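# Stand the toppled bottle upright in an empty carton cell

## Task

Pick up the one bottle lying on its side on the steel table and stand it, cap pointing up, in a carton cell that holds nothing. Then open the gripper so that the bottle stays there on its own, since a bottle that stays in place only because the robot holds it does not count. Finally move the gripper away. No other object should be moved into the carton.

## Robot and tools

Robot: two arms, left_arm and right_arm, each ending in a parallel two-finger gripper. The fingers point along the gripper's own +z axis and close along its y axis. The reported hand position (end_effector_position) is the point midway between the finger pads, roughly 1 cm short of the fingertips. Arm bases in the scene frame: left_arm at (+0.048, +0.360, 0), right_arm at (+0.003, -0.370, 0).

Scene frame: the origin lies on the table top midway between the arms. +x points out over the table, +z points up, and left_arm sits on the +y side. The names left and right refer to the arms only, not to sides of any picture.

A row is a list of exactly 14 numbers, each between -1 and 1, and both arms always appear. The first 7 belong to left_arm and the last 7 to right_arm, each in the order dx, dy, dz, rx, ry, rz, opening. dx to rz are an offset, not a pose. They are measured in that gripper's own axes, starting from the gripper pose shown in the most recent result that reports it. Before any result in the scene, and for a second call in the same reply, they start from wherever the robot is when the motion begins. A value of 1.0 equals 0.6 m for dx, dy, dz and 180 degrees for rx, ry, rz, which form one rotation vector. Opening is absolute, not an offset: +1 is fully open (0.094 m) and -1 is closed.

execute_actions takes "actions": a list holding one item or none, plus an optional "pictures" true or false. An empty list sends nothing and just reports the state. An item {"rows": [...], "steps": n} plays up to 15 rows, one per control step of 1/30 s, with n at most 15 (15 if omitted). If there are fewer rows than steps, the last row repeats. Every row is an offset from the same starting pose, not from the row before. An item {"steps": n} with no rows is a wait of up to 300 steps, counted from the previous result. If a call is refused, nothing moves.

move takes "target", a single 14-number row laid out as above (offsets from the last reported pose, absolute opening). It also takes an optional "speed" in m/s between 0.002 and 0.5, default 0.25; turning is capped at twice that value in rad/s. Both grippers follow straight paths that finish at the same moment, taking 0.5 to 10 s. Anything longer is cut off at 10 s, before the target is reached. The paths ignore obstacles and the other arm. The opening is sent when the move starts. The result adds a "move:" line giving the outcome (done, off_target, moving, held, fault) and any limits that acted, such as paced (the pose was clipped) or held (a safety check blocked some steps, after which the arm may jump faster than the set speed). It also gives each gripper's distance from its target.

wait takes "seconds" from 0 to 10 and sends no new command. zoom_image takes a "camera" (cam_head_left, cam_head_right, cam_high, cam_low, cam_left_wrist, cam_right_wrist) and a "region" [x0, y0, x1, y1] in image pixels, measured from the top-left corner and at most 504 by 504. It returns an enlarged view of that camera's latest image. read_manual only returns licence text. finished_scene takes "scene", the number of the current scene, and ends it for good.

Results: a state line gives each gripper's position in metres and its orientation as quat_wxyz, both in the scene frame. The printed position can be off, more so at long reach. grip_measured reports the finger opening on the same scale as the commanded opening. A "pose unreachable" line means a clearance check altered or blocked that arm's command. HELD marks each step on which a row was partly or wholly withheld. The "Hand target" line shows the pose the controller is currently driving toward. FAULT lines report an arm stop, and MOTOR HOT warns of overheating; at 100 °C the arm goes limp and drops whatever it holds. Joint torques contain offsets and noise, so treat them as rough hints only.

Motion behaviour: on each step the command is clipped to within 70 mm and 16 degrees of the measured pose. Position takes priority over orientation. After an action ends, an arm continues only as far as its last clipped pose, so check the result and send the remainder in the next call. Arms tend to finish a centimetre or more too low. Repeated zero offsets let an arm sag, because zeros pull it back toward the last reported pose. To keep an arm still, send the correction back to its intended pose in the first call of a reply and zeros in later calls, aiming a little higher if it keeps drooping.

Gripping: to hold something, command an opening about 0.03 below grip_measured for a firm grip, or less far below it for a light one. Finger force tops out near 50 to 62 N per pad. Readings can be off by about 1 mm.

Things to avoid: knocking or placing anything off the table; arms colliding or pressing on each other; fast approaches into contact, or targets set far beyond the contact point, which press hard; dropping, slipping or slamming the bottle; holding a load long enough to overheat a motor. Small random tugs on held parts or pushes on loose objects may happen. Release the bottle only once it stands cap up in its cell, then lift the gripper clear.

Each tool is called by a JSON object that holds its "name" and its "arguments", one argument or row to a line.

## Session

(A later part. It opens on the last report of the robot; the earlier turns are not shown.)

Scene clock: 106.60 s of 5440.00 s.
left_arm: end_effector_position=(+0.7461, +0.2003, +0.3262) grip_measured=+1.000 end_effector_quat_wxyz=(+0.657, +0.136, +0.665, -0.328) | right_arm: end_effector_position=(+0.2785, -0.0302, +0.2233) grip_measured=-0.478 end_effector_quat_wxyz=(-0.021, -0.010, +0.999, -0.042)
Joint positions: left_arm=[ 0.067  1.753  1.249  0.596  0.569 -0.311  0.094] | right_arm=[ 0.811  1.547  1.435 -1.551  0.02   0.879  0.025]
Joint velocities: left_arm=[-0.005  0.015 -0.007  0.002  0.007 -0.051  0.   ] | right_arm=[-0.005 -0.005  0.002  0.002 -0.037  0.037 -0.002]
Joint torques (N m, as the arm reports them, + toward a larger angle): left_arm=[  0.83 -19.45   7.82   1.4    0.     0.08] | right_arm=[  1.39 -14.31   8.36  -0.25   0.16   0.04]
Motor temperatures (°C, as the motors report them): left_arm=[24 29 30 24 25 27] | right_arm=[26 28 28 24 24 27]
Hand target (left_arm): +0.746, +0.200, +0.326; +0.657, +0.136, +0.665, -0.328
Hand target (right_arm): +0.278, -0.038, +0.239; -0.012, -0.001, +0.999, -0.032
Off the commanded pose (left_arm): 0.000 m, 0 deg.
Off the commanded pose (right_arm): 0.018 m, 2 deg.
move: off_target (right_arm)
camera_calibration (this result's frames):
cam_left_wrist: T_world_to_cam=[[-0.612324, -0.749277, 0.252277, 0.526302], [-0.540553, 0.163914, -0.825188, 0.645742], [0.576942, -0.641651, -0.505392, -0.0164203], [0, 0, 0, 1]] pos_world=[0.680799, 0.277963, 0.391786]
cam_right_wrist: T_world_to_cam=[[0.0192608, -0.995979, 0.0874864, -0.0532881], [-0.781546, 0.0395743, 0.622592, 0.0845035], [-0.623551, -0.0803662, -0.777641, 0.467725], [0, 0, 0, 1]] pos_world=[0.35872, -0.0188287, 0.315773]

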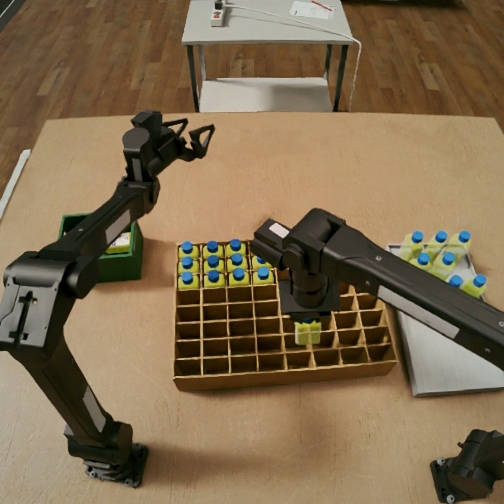

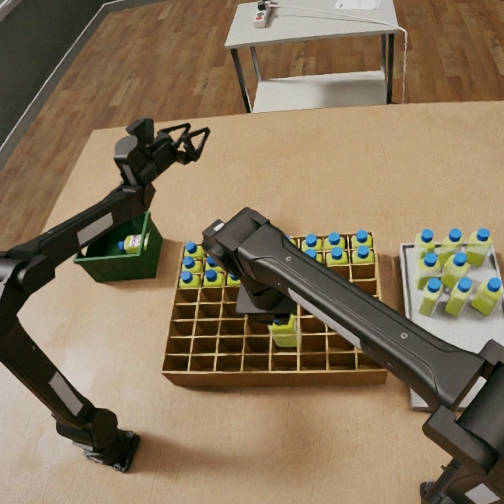

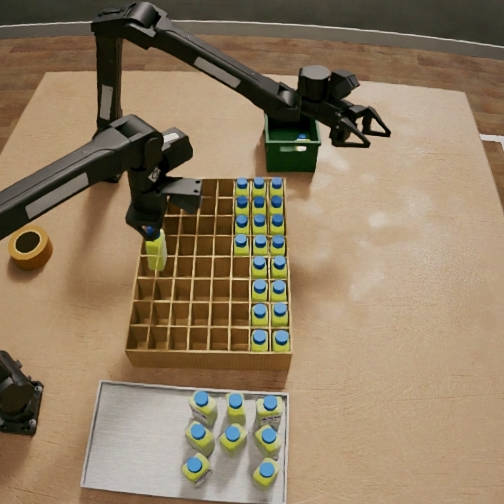

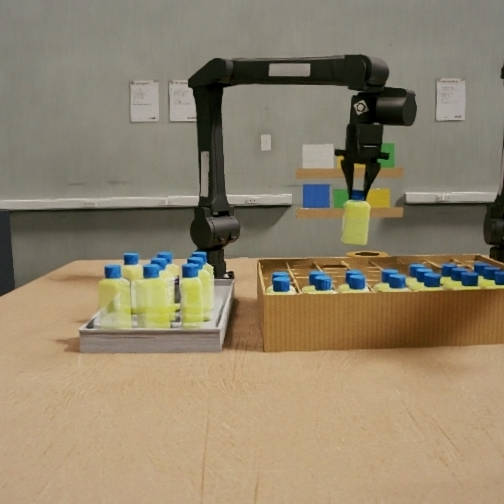

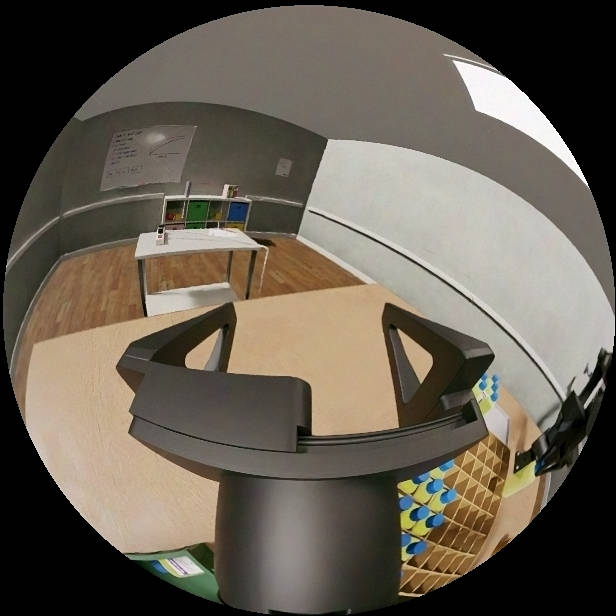

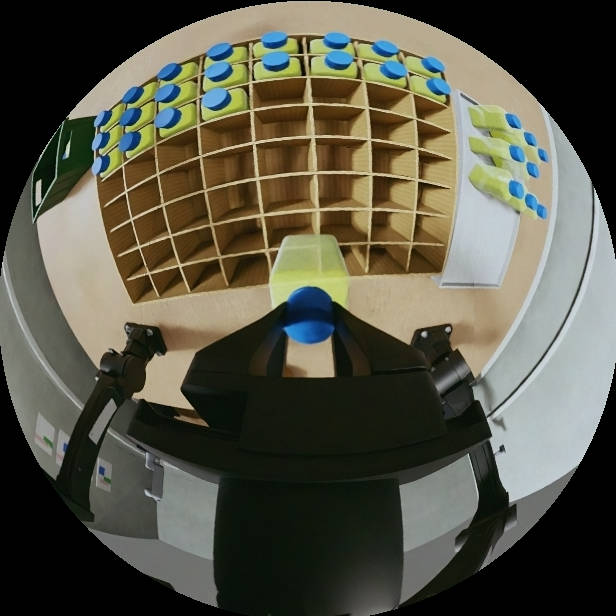

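{"name": "move", "arguments": {
  "target": [0,0,0,0,0,0,1,0,0.025,-0.02,-0.04,-0.02,0,-0.53],
  "speed": 0.1
}}

{"name": "zoom_image", "arguments": {
  "camera": "cam_right_wrist",
  "region": [180,60,440,320]
}}

Scene clock: 112.97 s of 5440.00 s.
left_arm: end_effector_position=(+0.7461, +0.2003, +0.3262) grip_measured=+1.000 end_effector_quat_wxyz=(+0.657, +0.136, +0.665, -0.328) | right_arm: end_effector_position=(+0.2829, -0.0168, +0.2199) grip_measured=-0.478 end_effector_quat_wxyz=(-0.003, -0.008, +1.000, +0.003)
Joint positions: left_arm=[ 0.067  1.753  1.249  0.596  0.569 -0.311  0.094] | right_arm=[ 0.811  1.523  1.402 -1.449 -0.009  0.882  0.025]
Joint velocities: left_arm=[-0.015  0.005  0.012  0.002 -0.022 -0.037  0.   ] | right_arm=[ 0.005 -0.005 -0.017  0.007 -0.022 -0.037 -0.001]
Joint torques (N m, as the arm reports them, + toward a larger angle): left_arm=[  0.63 -18.95   7.79   1.3    0.02   0.06] | right_arm=[  3.1  -14.09   8.58   0.7   -0.12   0.08]
Motor temperatures (°C, as the motors report them): left_arm=[24 29 30 24 25 27] | right_arm=[26 28 28 24 24 27]
Hand target (left_arm): +0.746, +0.200, +0.326; +0.657, +0.136, +0.665, -0.328
Hand target (right_arm): +0.279, -0.014, +0.234; +0.009, -0.010, +1.000, +0.021
Off the commanded pose (left_arm): 0.000 m, 0 deg.
Off the commanded pose (right_arm): 0.015 m, 3 deg.
After step 90, 2.27 s passed at rest.
move: off_target (right_arm)
camera_calibration (this result's frames):
cam_left_wrist: T_world_to_cam=[[-0.612324, -0.749277, 0.252277, 0.526302], [-0.540553, 0.163914, -0.825188, 0.645742], [0.576942, -0.641651, -0.505392, -0.0164203], [0, 0, 0, 1]] pos_world=[0.680799, 0.277963, 0.391786]
cam_right_wrist: T_world_to_cam=[[0.0137672, -0.999903, -0.00207695, -0.0185705], [-0.803108, -0.012295, 0.595706, 0.100639], [-0.595674, -0.0065332, -0.8032, 0.46785], [0, 0, 0, 1]] pos_world=[0.359766, -0.0142748, 0.315787]

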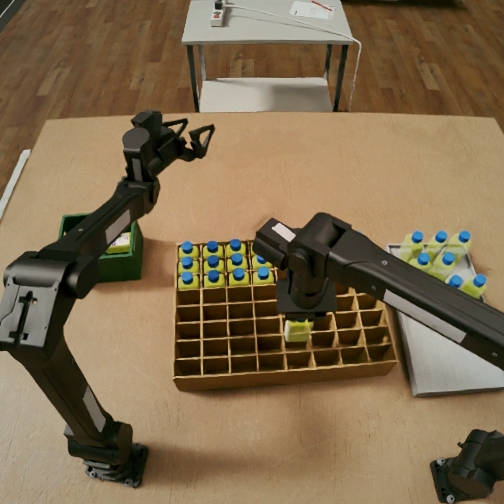

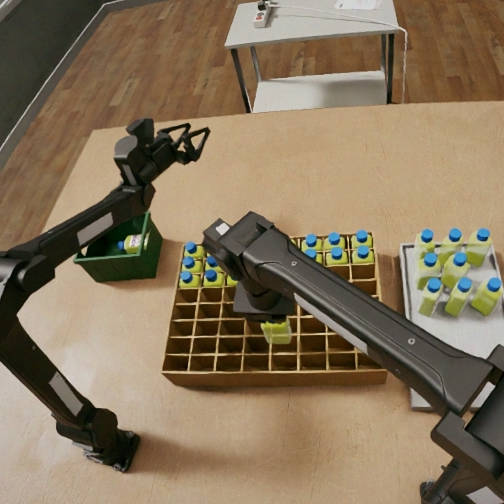

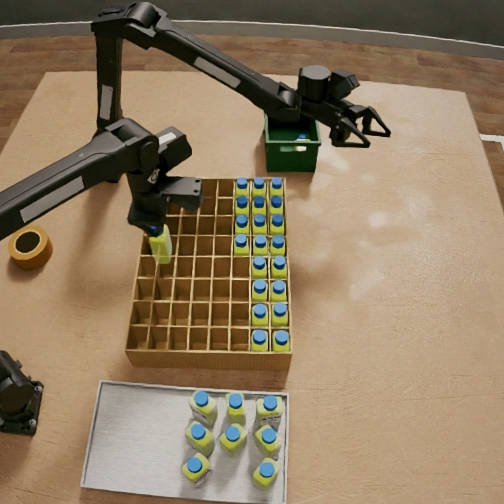

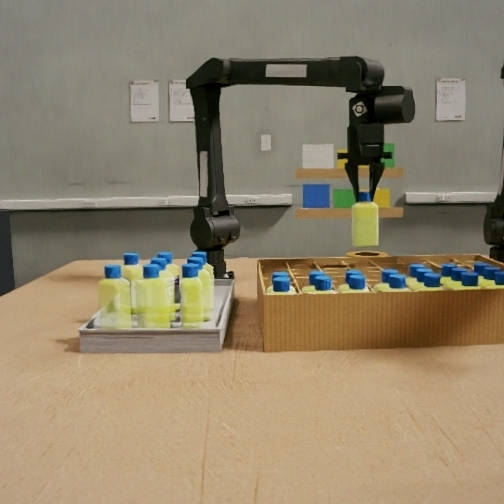

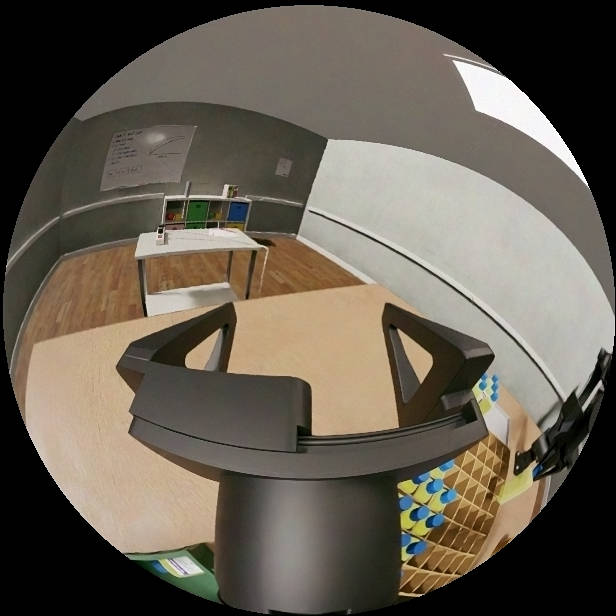

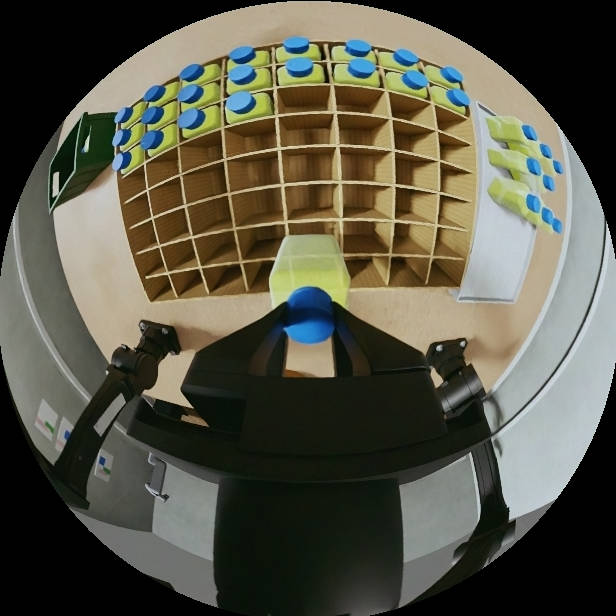

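Region (180, 60, 440, 320) of cam_right_wrist's 616x616 image, scaled by 1.938, with more detail than that image has.

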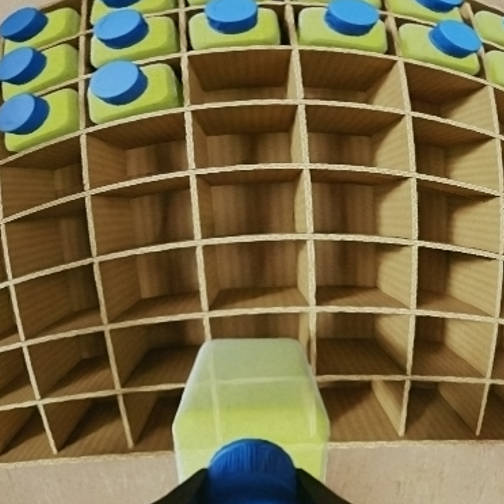

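{"name": "move", "arguments": {
  "target": [0,0,0,0,0,0,1,0.018,0,0.02,0,-0.005,0,-0.53],
  "speed": 0.05
}}

{"name": "zoom_image", "arguments": {
  "camera": "cam_right_wrist",
  "region": [180,120,440,380]
}}

{"name": "zoom_image", "arguments": {
  "camera": "cam_high",
  "region": [100,150,260,310]
}}

Scene clock: 119.90 s of 5440.00 s.
left_arm: end_effector_position=(+0.7461, +0.2003, +0.3262) grip_measured=+1.000 end_effector_quat_wxyz=(+0.657, +0.136, +0.665, -0.328) | right_arm: end_effector_position=(+0.2758, -0.0215, +0.1999) grip_measured=-0.478 end_effector_quat_wxyz=(-0.006, -0.006, +1.000, -0.008)
Joint positions: left_arm=[ 0.067  1.753  1.249  0.596  0.569 -0.311  0.094] | right_arm=[ 0.821  1.523  1.349 -1.417 -0.     0.896  0.025]
Joint velocities: left_arm=[-0.005 -0.005 -0.007 -0.022  0.037 -0.007  0.   ] | right_arm=[ 0.005  0.005 -0.002 -0.002 -0.051  0.022 -0.001]
Joint torques (N m, as the arm reports them, + toward a larger angle): left_arm=[  0.31 -19.16   7.78   1.39   0.02   0.07] | right_arm=[  3.63 -13.28   8.25   0.57   0.17   0.13]
Motor temperatures (°C, as the motors report them): left_arm=[24 29 31 24 25 27] | right_arm=[26 28 28 24 24 27]
Hand target (left_arm): +0.746, +0.200, +0.326; +0.657, +0.136, +0.665, -0.328
Hand target (right_arm): +0.272, -0.017, +0.208; +0.004, -0.008, +1.000, +0.003
Off the commanded pose (left_arm): 0.000 m, 0 deg.
Off the commanded pose (right_arm): 0.010 m, 2 deg.
After step 90, 3.13 s passed at rest.
move: done
camera_calibration (this result's frames):
cam_left_wrist: T_world_to_cam=[[-0.612324, -0.749277, 0.252277, 0.526302], [-0.540553, 0.163914, -0.825188, 0.645742], [0.576942, -0.641651, -0.505392, -0.0164203], [0, 0, 0, 1]] pos_world=[0.680799, 0.277963, 0.391786]
cam_right_wrist: T_world_to_cam=[[0.00818166, -0.999779, 0.0193695, -0.0259432], [-0.799485, 0.00509458, 0.600664, 0.105195], [-0.60063, -0.0204001, -0.799267, 0.447842], [0, 0, 0, 1]] pos_world=[0.353301, -0.0173374, 0.295261]

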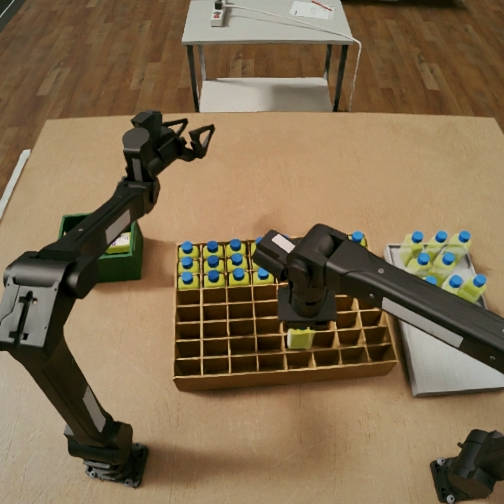

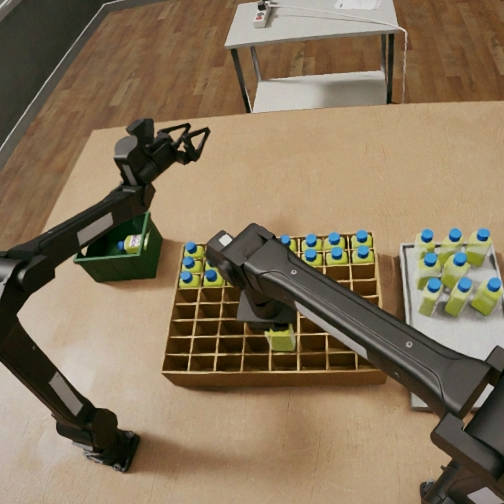

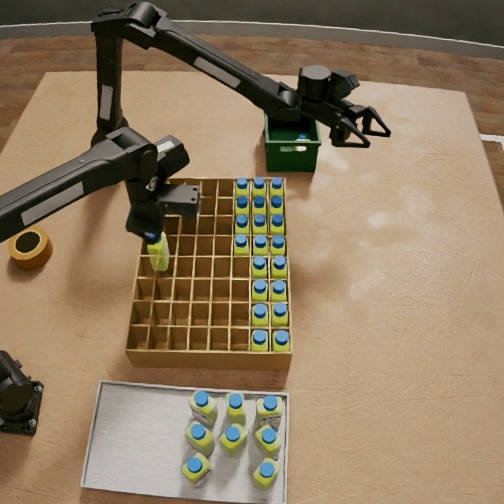

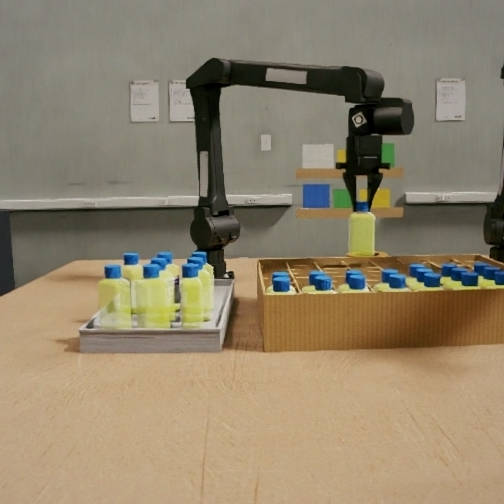

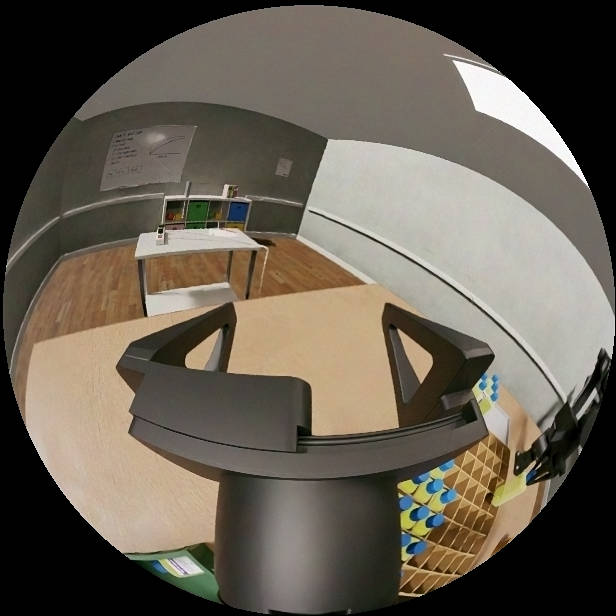

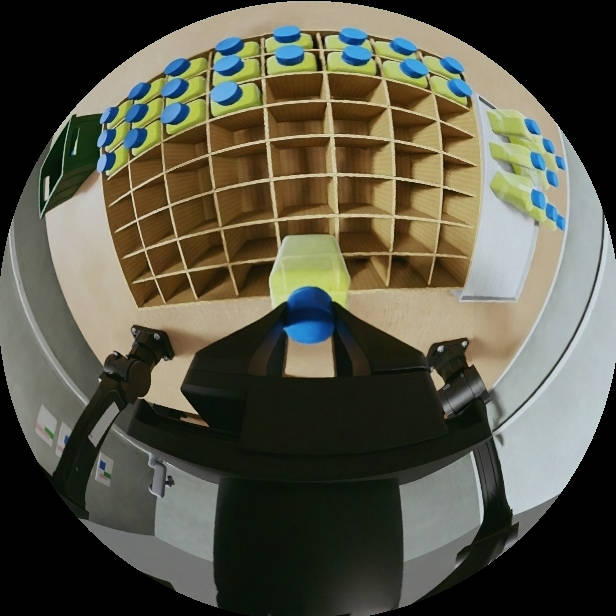

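Region (180, 120, 440, 380) of cam_right_wrist's 616x616 image, scaled by 1.938, with more detail than that image has.

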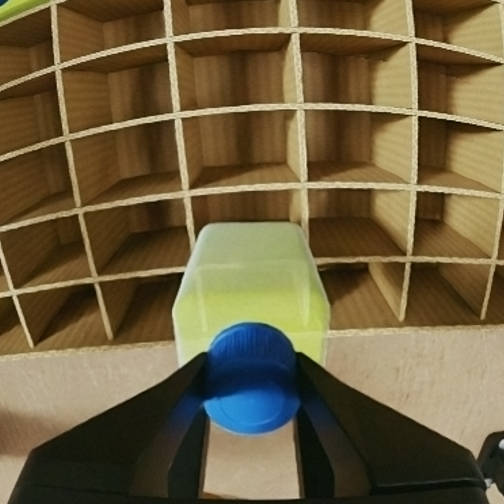

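Region (100, 150, 260, 310) of cam_high's 504x504 image, scaled by 3.150, with more detail than that image has.

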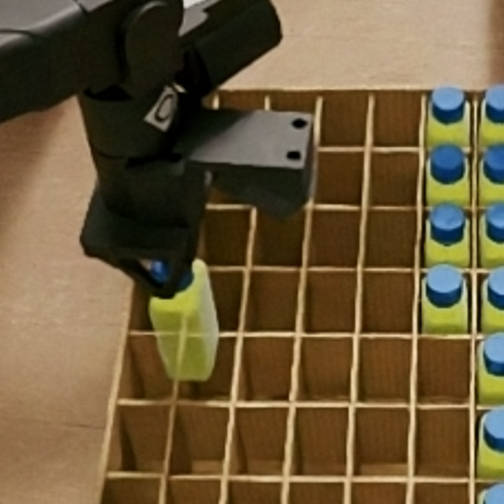

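{"name": "move", "arguments": {
  "target": [0,0,0,0,0,0,1,-0.014,0.012,-0.013,-0.01,0,0,-0.53],
  "speed": 0.05
}}

{"name": "zoom_image", "arguments": {
  "camera": "cam_right_wrist",
  "region": [180,120,440,380]
}}

{"name": "zoom_image", "arguments": {
  "camera": "cam_high",
  "region": [100,150,260,310]
}}

Scene clock: 125.00 s of 5440.00 s.
left_arm: end_effector_position=(+0.7461, +0.2003, +0.3262) grip_measured=+1.000 end_effector_quat_wxyz=(+0.657, +0.136, +0.665, -0.328) | right_arm: end_effector_position=(+0.2737, -0.0197, +0.1999) grip_measured=-0.478 end_effector_quat_wxyz=(-0.013, -0.007, +1.000, -0.003)
Joint positions: left_arm=[ 0.067  1.753  1.249  0.596  0.569 -0.311  0.094] | right_arm=[ 0.821  1.523  1.349 -1.416 -0.016  0.893  0.025]
Joint velocities: left_arm=[-0.015 -0.005  0.002 -0.002 -0.051  0.066  0.   ] | right_arm=[-0.005 -0.015 -0.017  0.007  0.022 -0.007 -0.   ]
Joint torques (N m, as the arm reports them, + toward a larger angle): left_arm=[  0.43 -19.02   7.84   1.35   0.01   0.07] | right_arm=[  1.19 -10.69  10.61   0.35  -0.13  -0.12]
Motor temperatures (°C, as the motors report them): left_arm=[24 29 31 24 25 27] | right_arm=[26 28 28 24 24 27]
Hand target (left_arm): +0.746, +0.200, +0.326; +0.657, +0.136, +0.665, -0.328
Hand target (right_arm): +0.284, -0.014, +0.208; -0.006, -0.006, +1.000, +0.008
Off the commanded pose (left_arm): 0.000 m, 0 deg.
Off the commanded pose (right_arm): 0.014 m, 1 deg.
After step 90, 1.40 s passed at rest.
move: off_target (right_arm)
camera_calibration (this result's frames):
cam_left_wrist: T_world_to_cam=[[-0.612324, -0.749277, 0.252277, 0.526302], [-0.540553, 0.163914, -0.825188, 0.645742], [0.576942, -0.641651, -0.505392, -0.0164203], [0, 0, 0, 1]] pos_world=[0.680799, 0.277963, 0.391786]
cam_right_wrist: T_world_to_cam=[[0.0114696, -0.999894, 0.00902288, -0.0229908], [-0.791962, -0.00357484, 0.61056, 0.0992756], [-0.610463, -0.0141486, -0.791919, 0.447972], [0, 0, 0, 1]] pos_world=[0.352356, -0.0162952, 0.294351]

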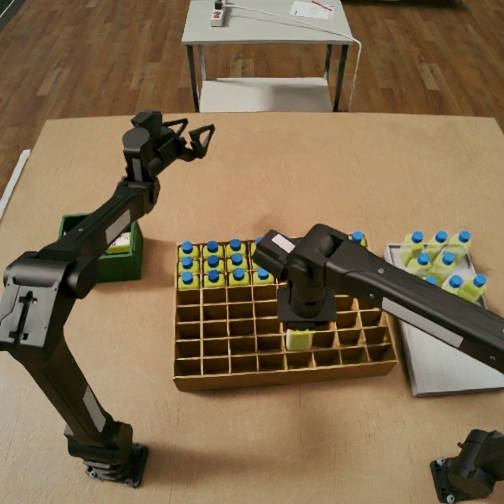

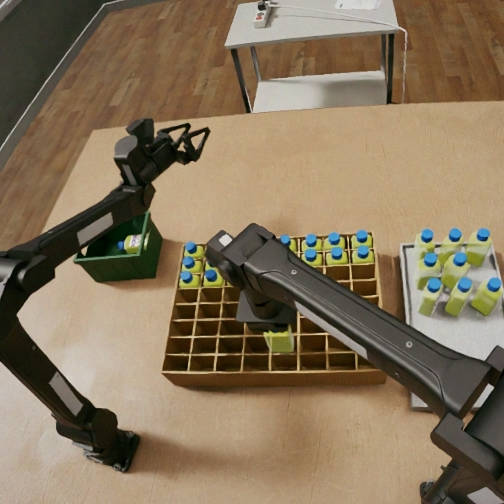

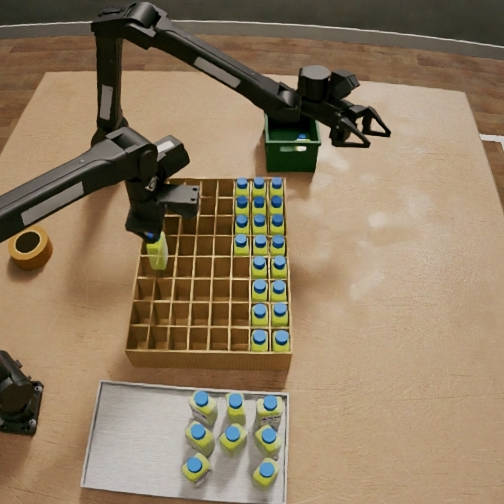

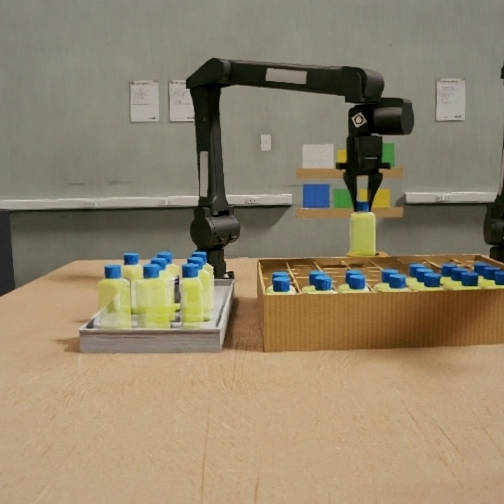

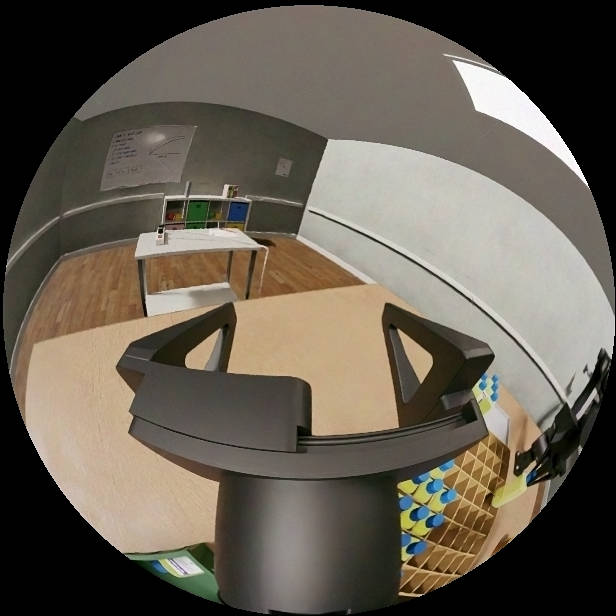

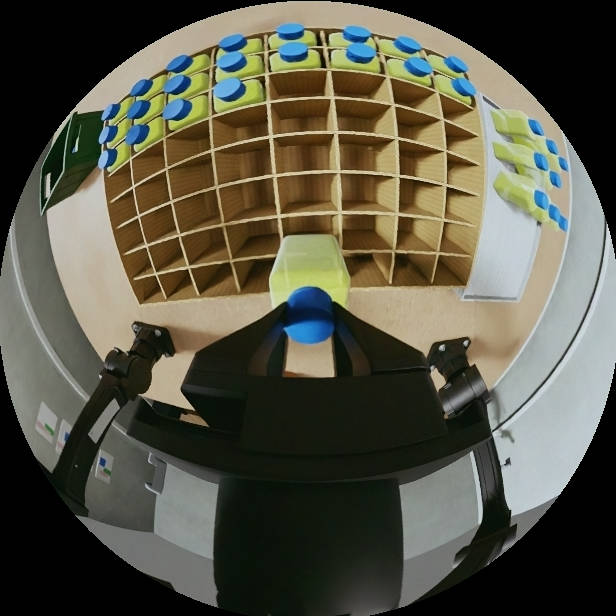

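Region (180, 120, 440, 380) of cam_right_wrist's 616x616 image, scaled by 1.938, with more detail than that image has.

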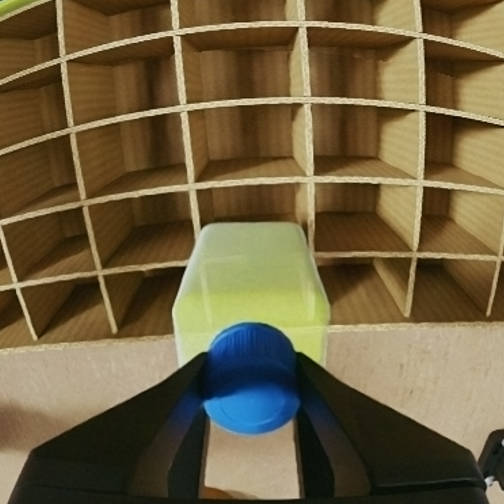

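Region (100, 150, 260, 310) of cam_high's 504x504 image, scaled by 3.150, with more detail than that image has.

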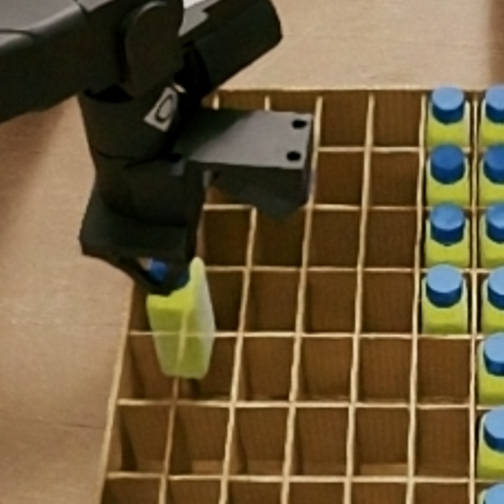

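{"name": "move", "arguments": {
  "target": [0,0,0,0,0,0,1,-0.035,0.005,-0.015,0,-0.008,0,-0.53],
  "speed": 0.05
}}

{"name": "zoom_image", "arguments": {
  "camera": "cam_right_wrist",
  "region": [180,120,440,380]
}}

Scene clock: 131.27 s of 5440.00 s.
left_arm: end_effector_position=(+0.7461, +0.2003, +0.3262) grip_measured=+1.000 end_effector_quat_wxyz=(+0.657, +0.136, +0.665, -0.328) | right_arm: end_effector_position=(+0.2801, -0.0235, +0.1935) grip_measured=-0.478 end_effector_quat_wxyz=(-0.011, -0.010, +1.000, -0.014)
Joint positions: left_arm=[ 0.067  1.753  1.249  0.596  0.569 -0.311  0.094] | right_arm=[ 0.81   1.538  1.349 -1.416  0.     0.877  0.025]
Joint velocities: left_arm=[-0.005 -0.005  0.002 -0.002  0.037  0.022  0.   ] | right_arm=[-0.005 -0.005  0.017  0.007 -0.037 -0.022 -0.   ]
Joint torques (N m, as the arm reports them, + toward a larger angle): left_arm=[  0.53 -19.24   7.9    1.32   0.01   0.09] | right_arm=[  0.54 -11.28  12.37  -0.19   0.16  -0.1 ]
Motor temperatures (°C, as the motors report them): left_arm=[24 29 31 24 25 27] | right_arm=[26 27 29 24 24 27]
Hand target (left_arm): +0.746, +0.200, +0.326; +0.657, +0.136, +0.665, -0.328
Hand target (right_arm): +0.294, -0.017, +0.209; +0.000, -0.007, +1.000, -0.002
Off the commanded pose (left_arm): 0.000 m, 0 deg.
Off the commanded pose (right_arm): 0.022 m, 2 deg.
After step 90, 2.43 s passed at rest.
move: off_target (right_arm)
camera_calibration (this result's frames):
cam_left_wrist: T_world_to_cam=[[-0.612324, -0.749277, 0.252277, 0.526302], [-0.540553, 0.163914, -0.825188, 0.645742], [0.576942, -0.641651, -0.505392, -0.0164203], [0, 0, 0, 1]] pos_world=[0.680799, 0.277963, 0.391786]
cam_right_wrist: T_world_to_cam=[[0.0171899, -0.999377, 0.0308311, -0.0325926], [-0.793891, 0.00510277, 0.608039, 0.109526], [-0.607817, -0.0349287, -0.793308, 0.445771], [0, 0, 0, 1]] pos_world=[0.358459, -0.017561, 0.288042]

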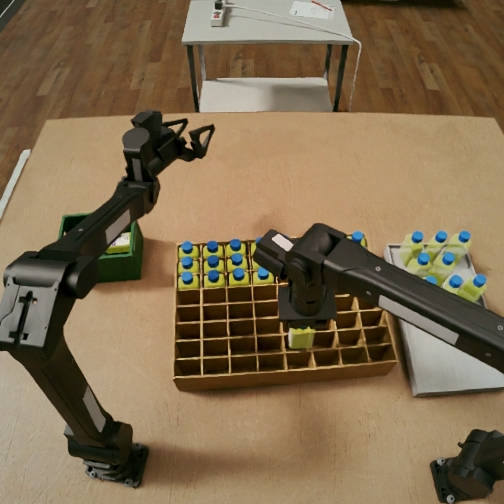

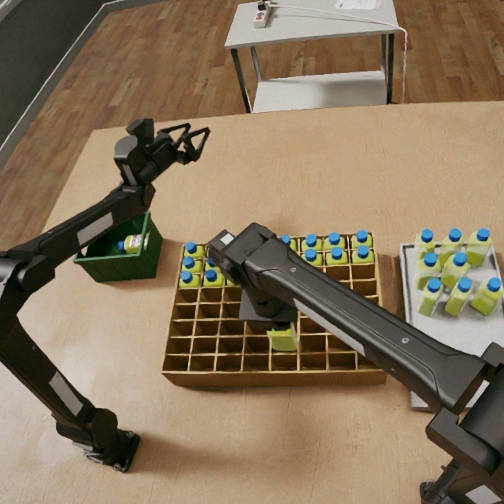

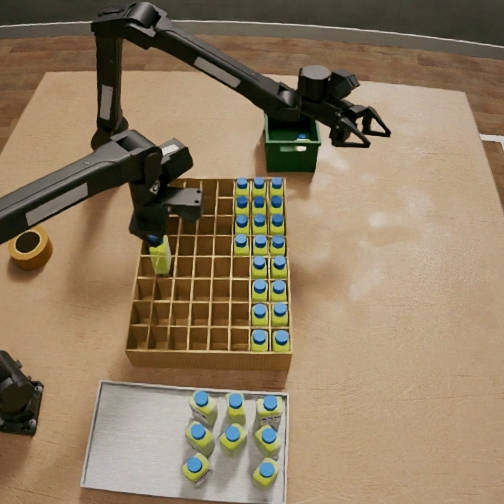

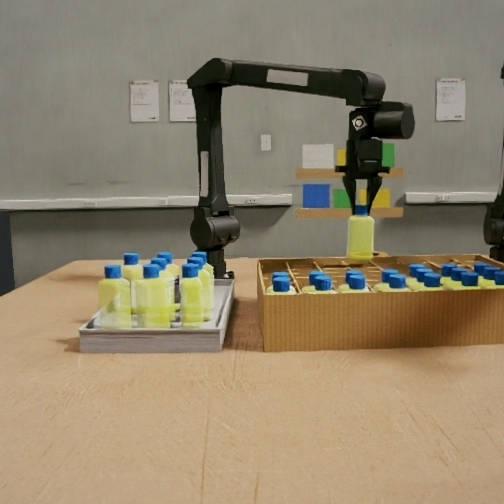

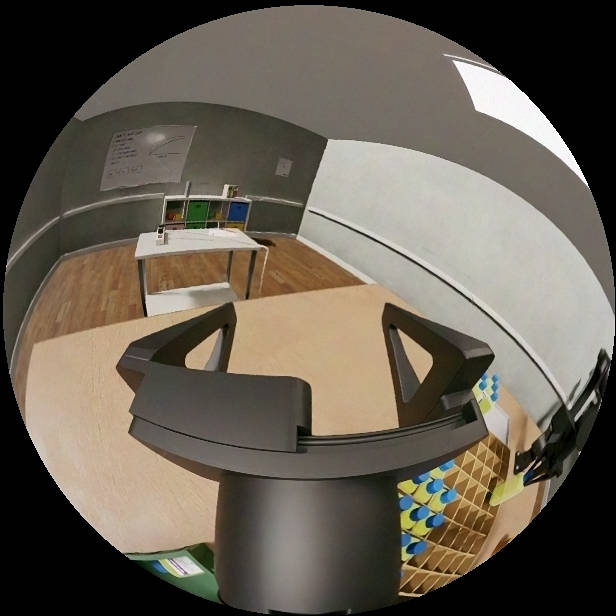

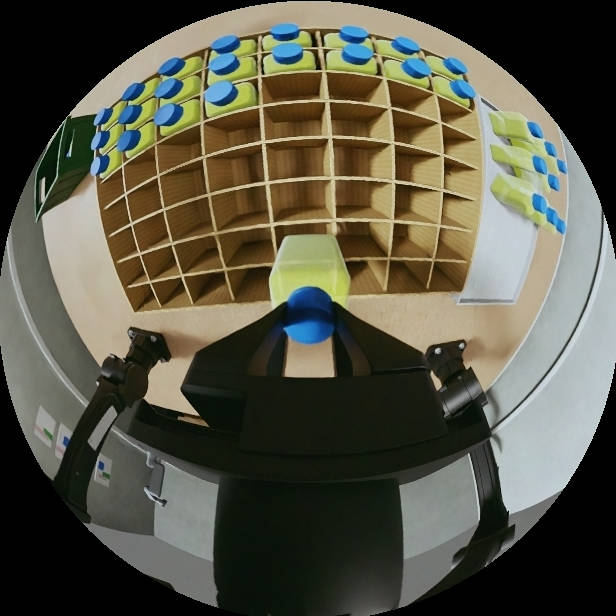

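Region (180, 120, 440, 380) of cam_right_wrist's 616x616 image, scaled by 1.938, with more detail than that image has.

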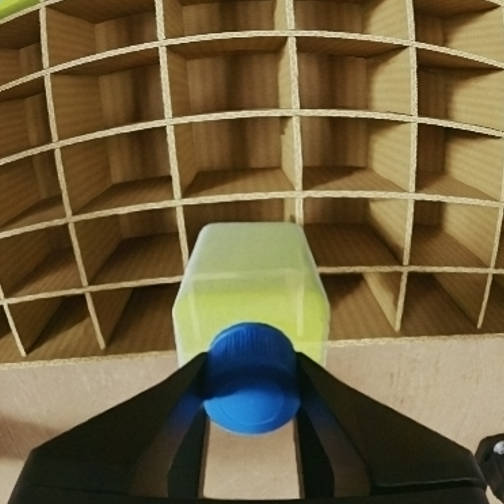

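{"name": "move", "arguments": {
  "target": [0,0,0,0,0,0,1,-0.022,0.022,-0.06,-0.018,-0.017,0,-0.53],
  "speed": 0.08
}}

{"name": "zoom_image", "arguments": {
  "camera": "cam_right_wrist",
  "region": [180,120,440,380]
}}

Scene clock: 137.27 s of 5440.00 s.
left_arm: end_effector_position=(+0.7461, +0.2003, +0.3262) grip_measured=+1.000 end_effector_quat_wxyz=(+0.657, +0.136, +0.665, -0.328) | right_arm: end_effector_position=(+0.2799, -0.0243, +0.1935) grip_measured=-0.478 end_effector_quat_wxyz=(-0.011, -0.010, +1.000, -0.015)
Joint positions: left_arm=[ 0.067  1.753  1.249  0.596  0.569 -0.311  0.094] | right_arm=[ 0.81   1.538  1.349 -1.419  0.002  0.877  0.025]
Joint velocities: left_arm=[ 0.005  0.005  0.007  0.002 -0.007  0.037  0.   ] | right_arm=[-0.005 -0.005 -0.002 -0.007  0.022  0.037  0.   ]
Joint torques (N m, as the arm reports them, + toward a larger angle): left_arm=[  0.54 -19.23   7.96   1.35   0.02   0.09] | right_arm=[  2.11 -12.85  13.86  -0.26   0.17  -0.02]
Motor temperatures (°C, as the motors report them): left_arm=[24 29 31 24 25 27] | right_arm=[26 27 29 24 24 27]
Hand target (left_arm): +0.746, +0.200, +0.326; +0.657, +0.136, +0.665, -0.328
Hand target (right_arm): +0.292, -0.011, +0.229; +0.016, -0.010, +1.000, +0.015
Off the commanded pose (left_arm): 0.000 m, 0 deg.
Off the commanded pose (right_arm): 0.041 m, 5 deg.
After step 90, 2.23 s passed at rest.
move: off_target (right_arm)
camera_calibration (this result's frames):
cam_left_wrist: T_world_to_cam=[[-0.612324, -0.749277, 0.252277, 0.526302], [-0.540553, 0.163914, -0.825188, 0.645742], [0.576942, -0.641651, -0.505392, -0.0164203], [0, 0, 0, 1]] pos_world=[0.680799, 0.277963, 0.391786]
cam_right_wrist: T_world_to_cam=[[0.0176502, -0.999261, 0.0341444, -0.0341054], [-0.793454, 0.00678044, 0.608592, 0.109115], [-0.608374, -0.0378338, -0.792748, 0.445584], [0, 0, 0, 1]] pos_world=[0.358262, -0.017962, 0.287994]

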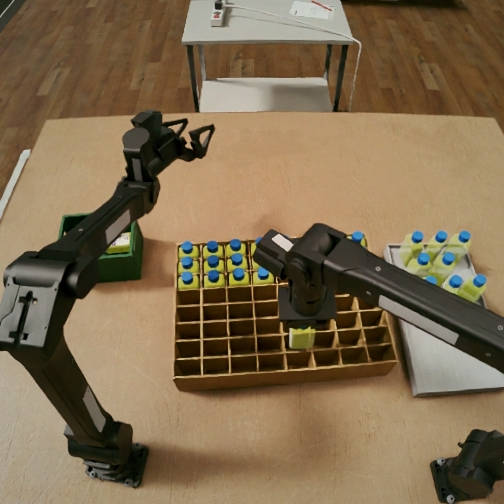

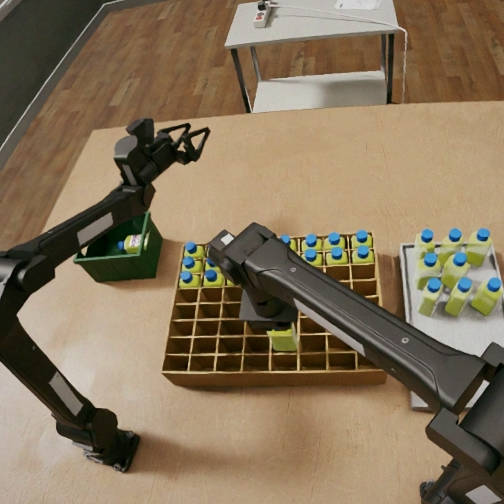

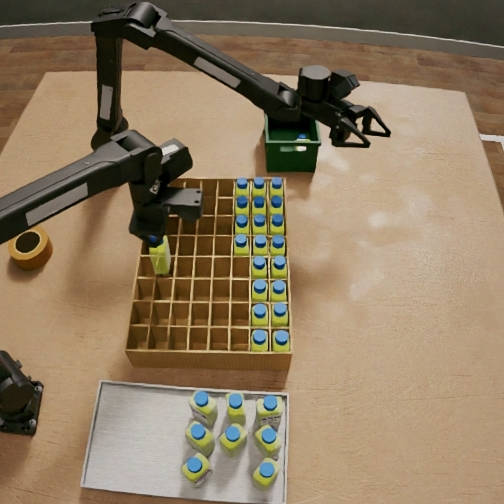

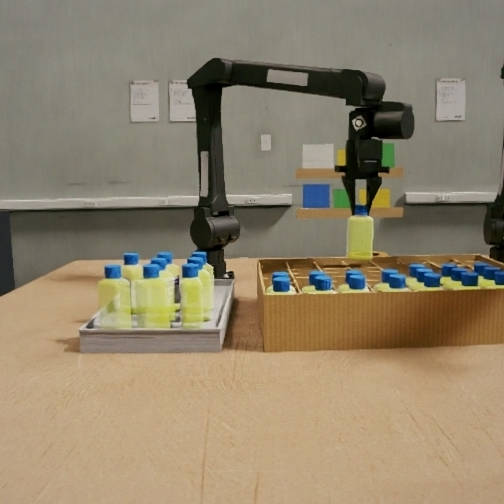

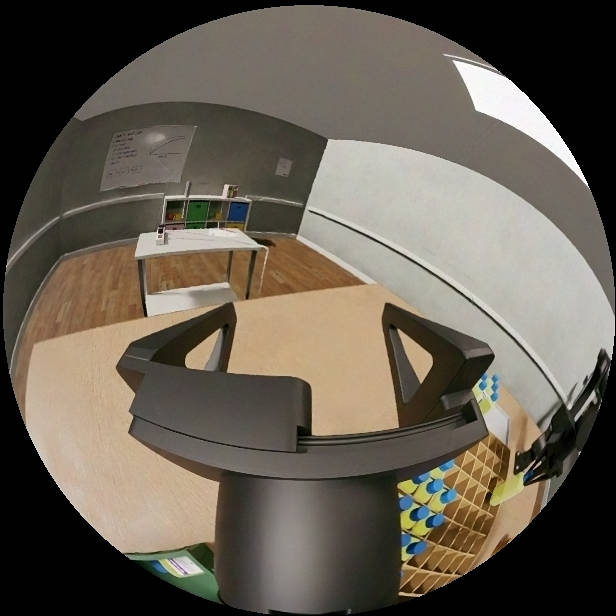

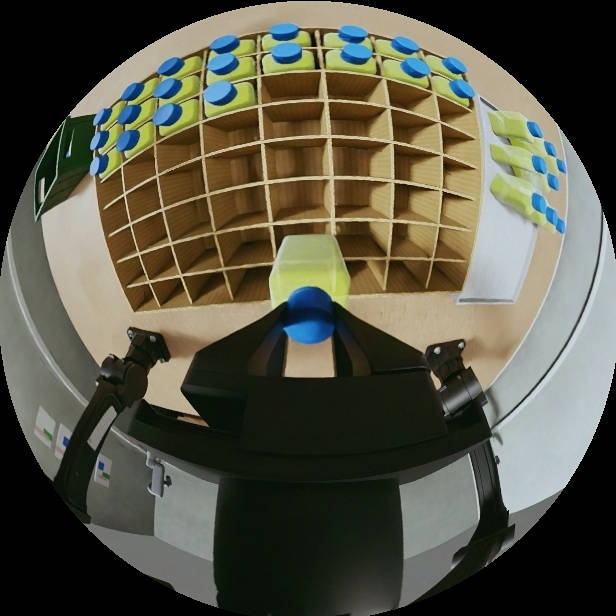

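Region (180, 120, 440, 380) of cam_right_wrist's 616x616 image, scaled by 1.938, with more detail than that image has.

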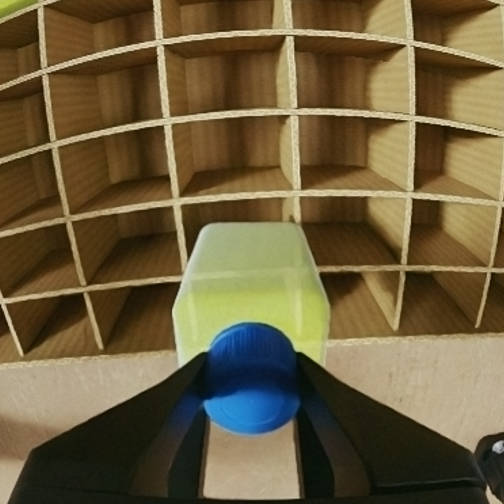

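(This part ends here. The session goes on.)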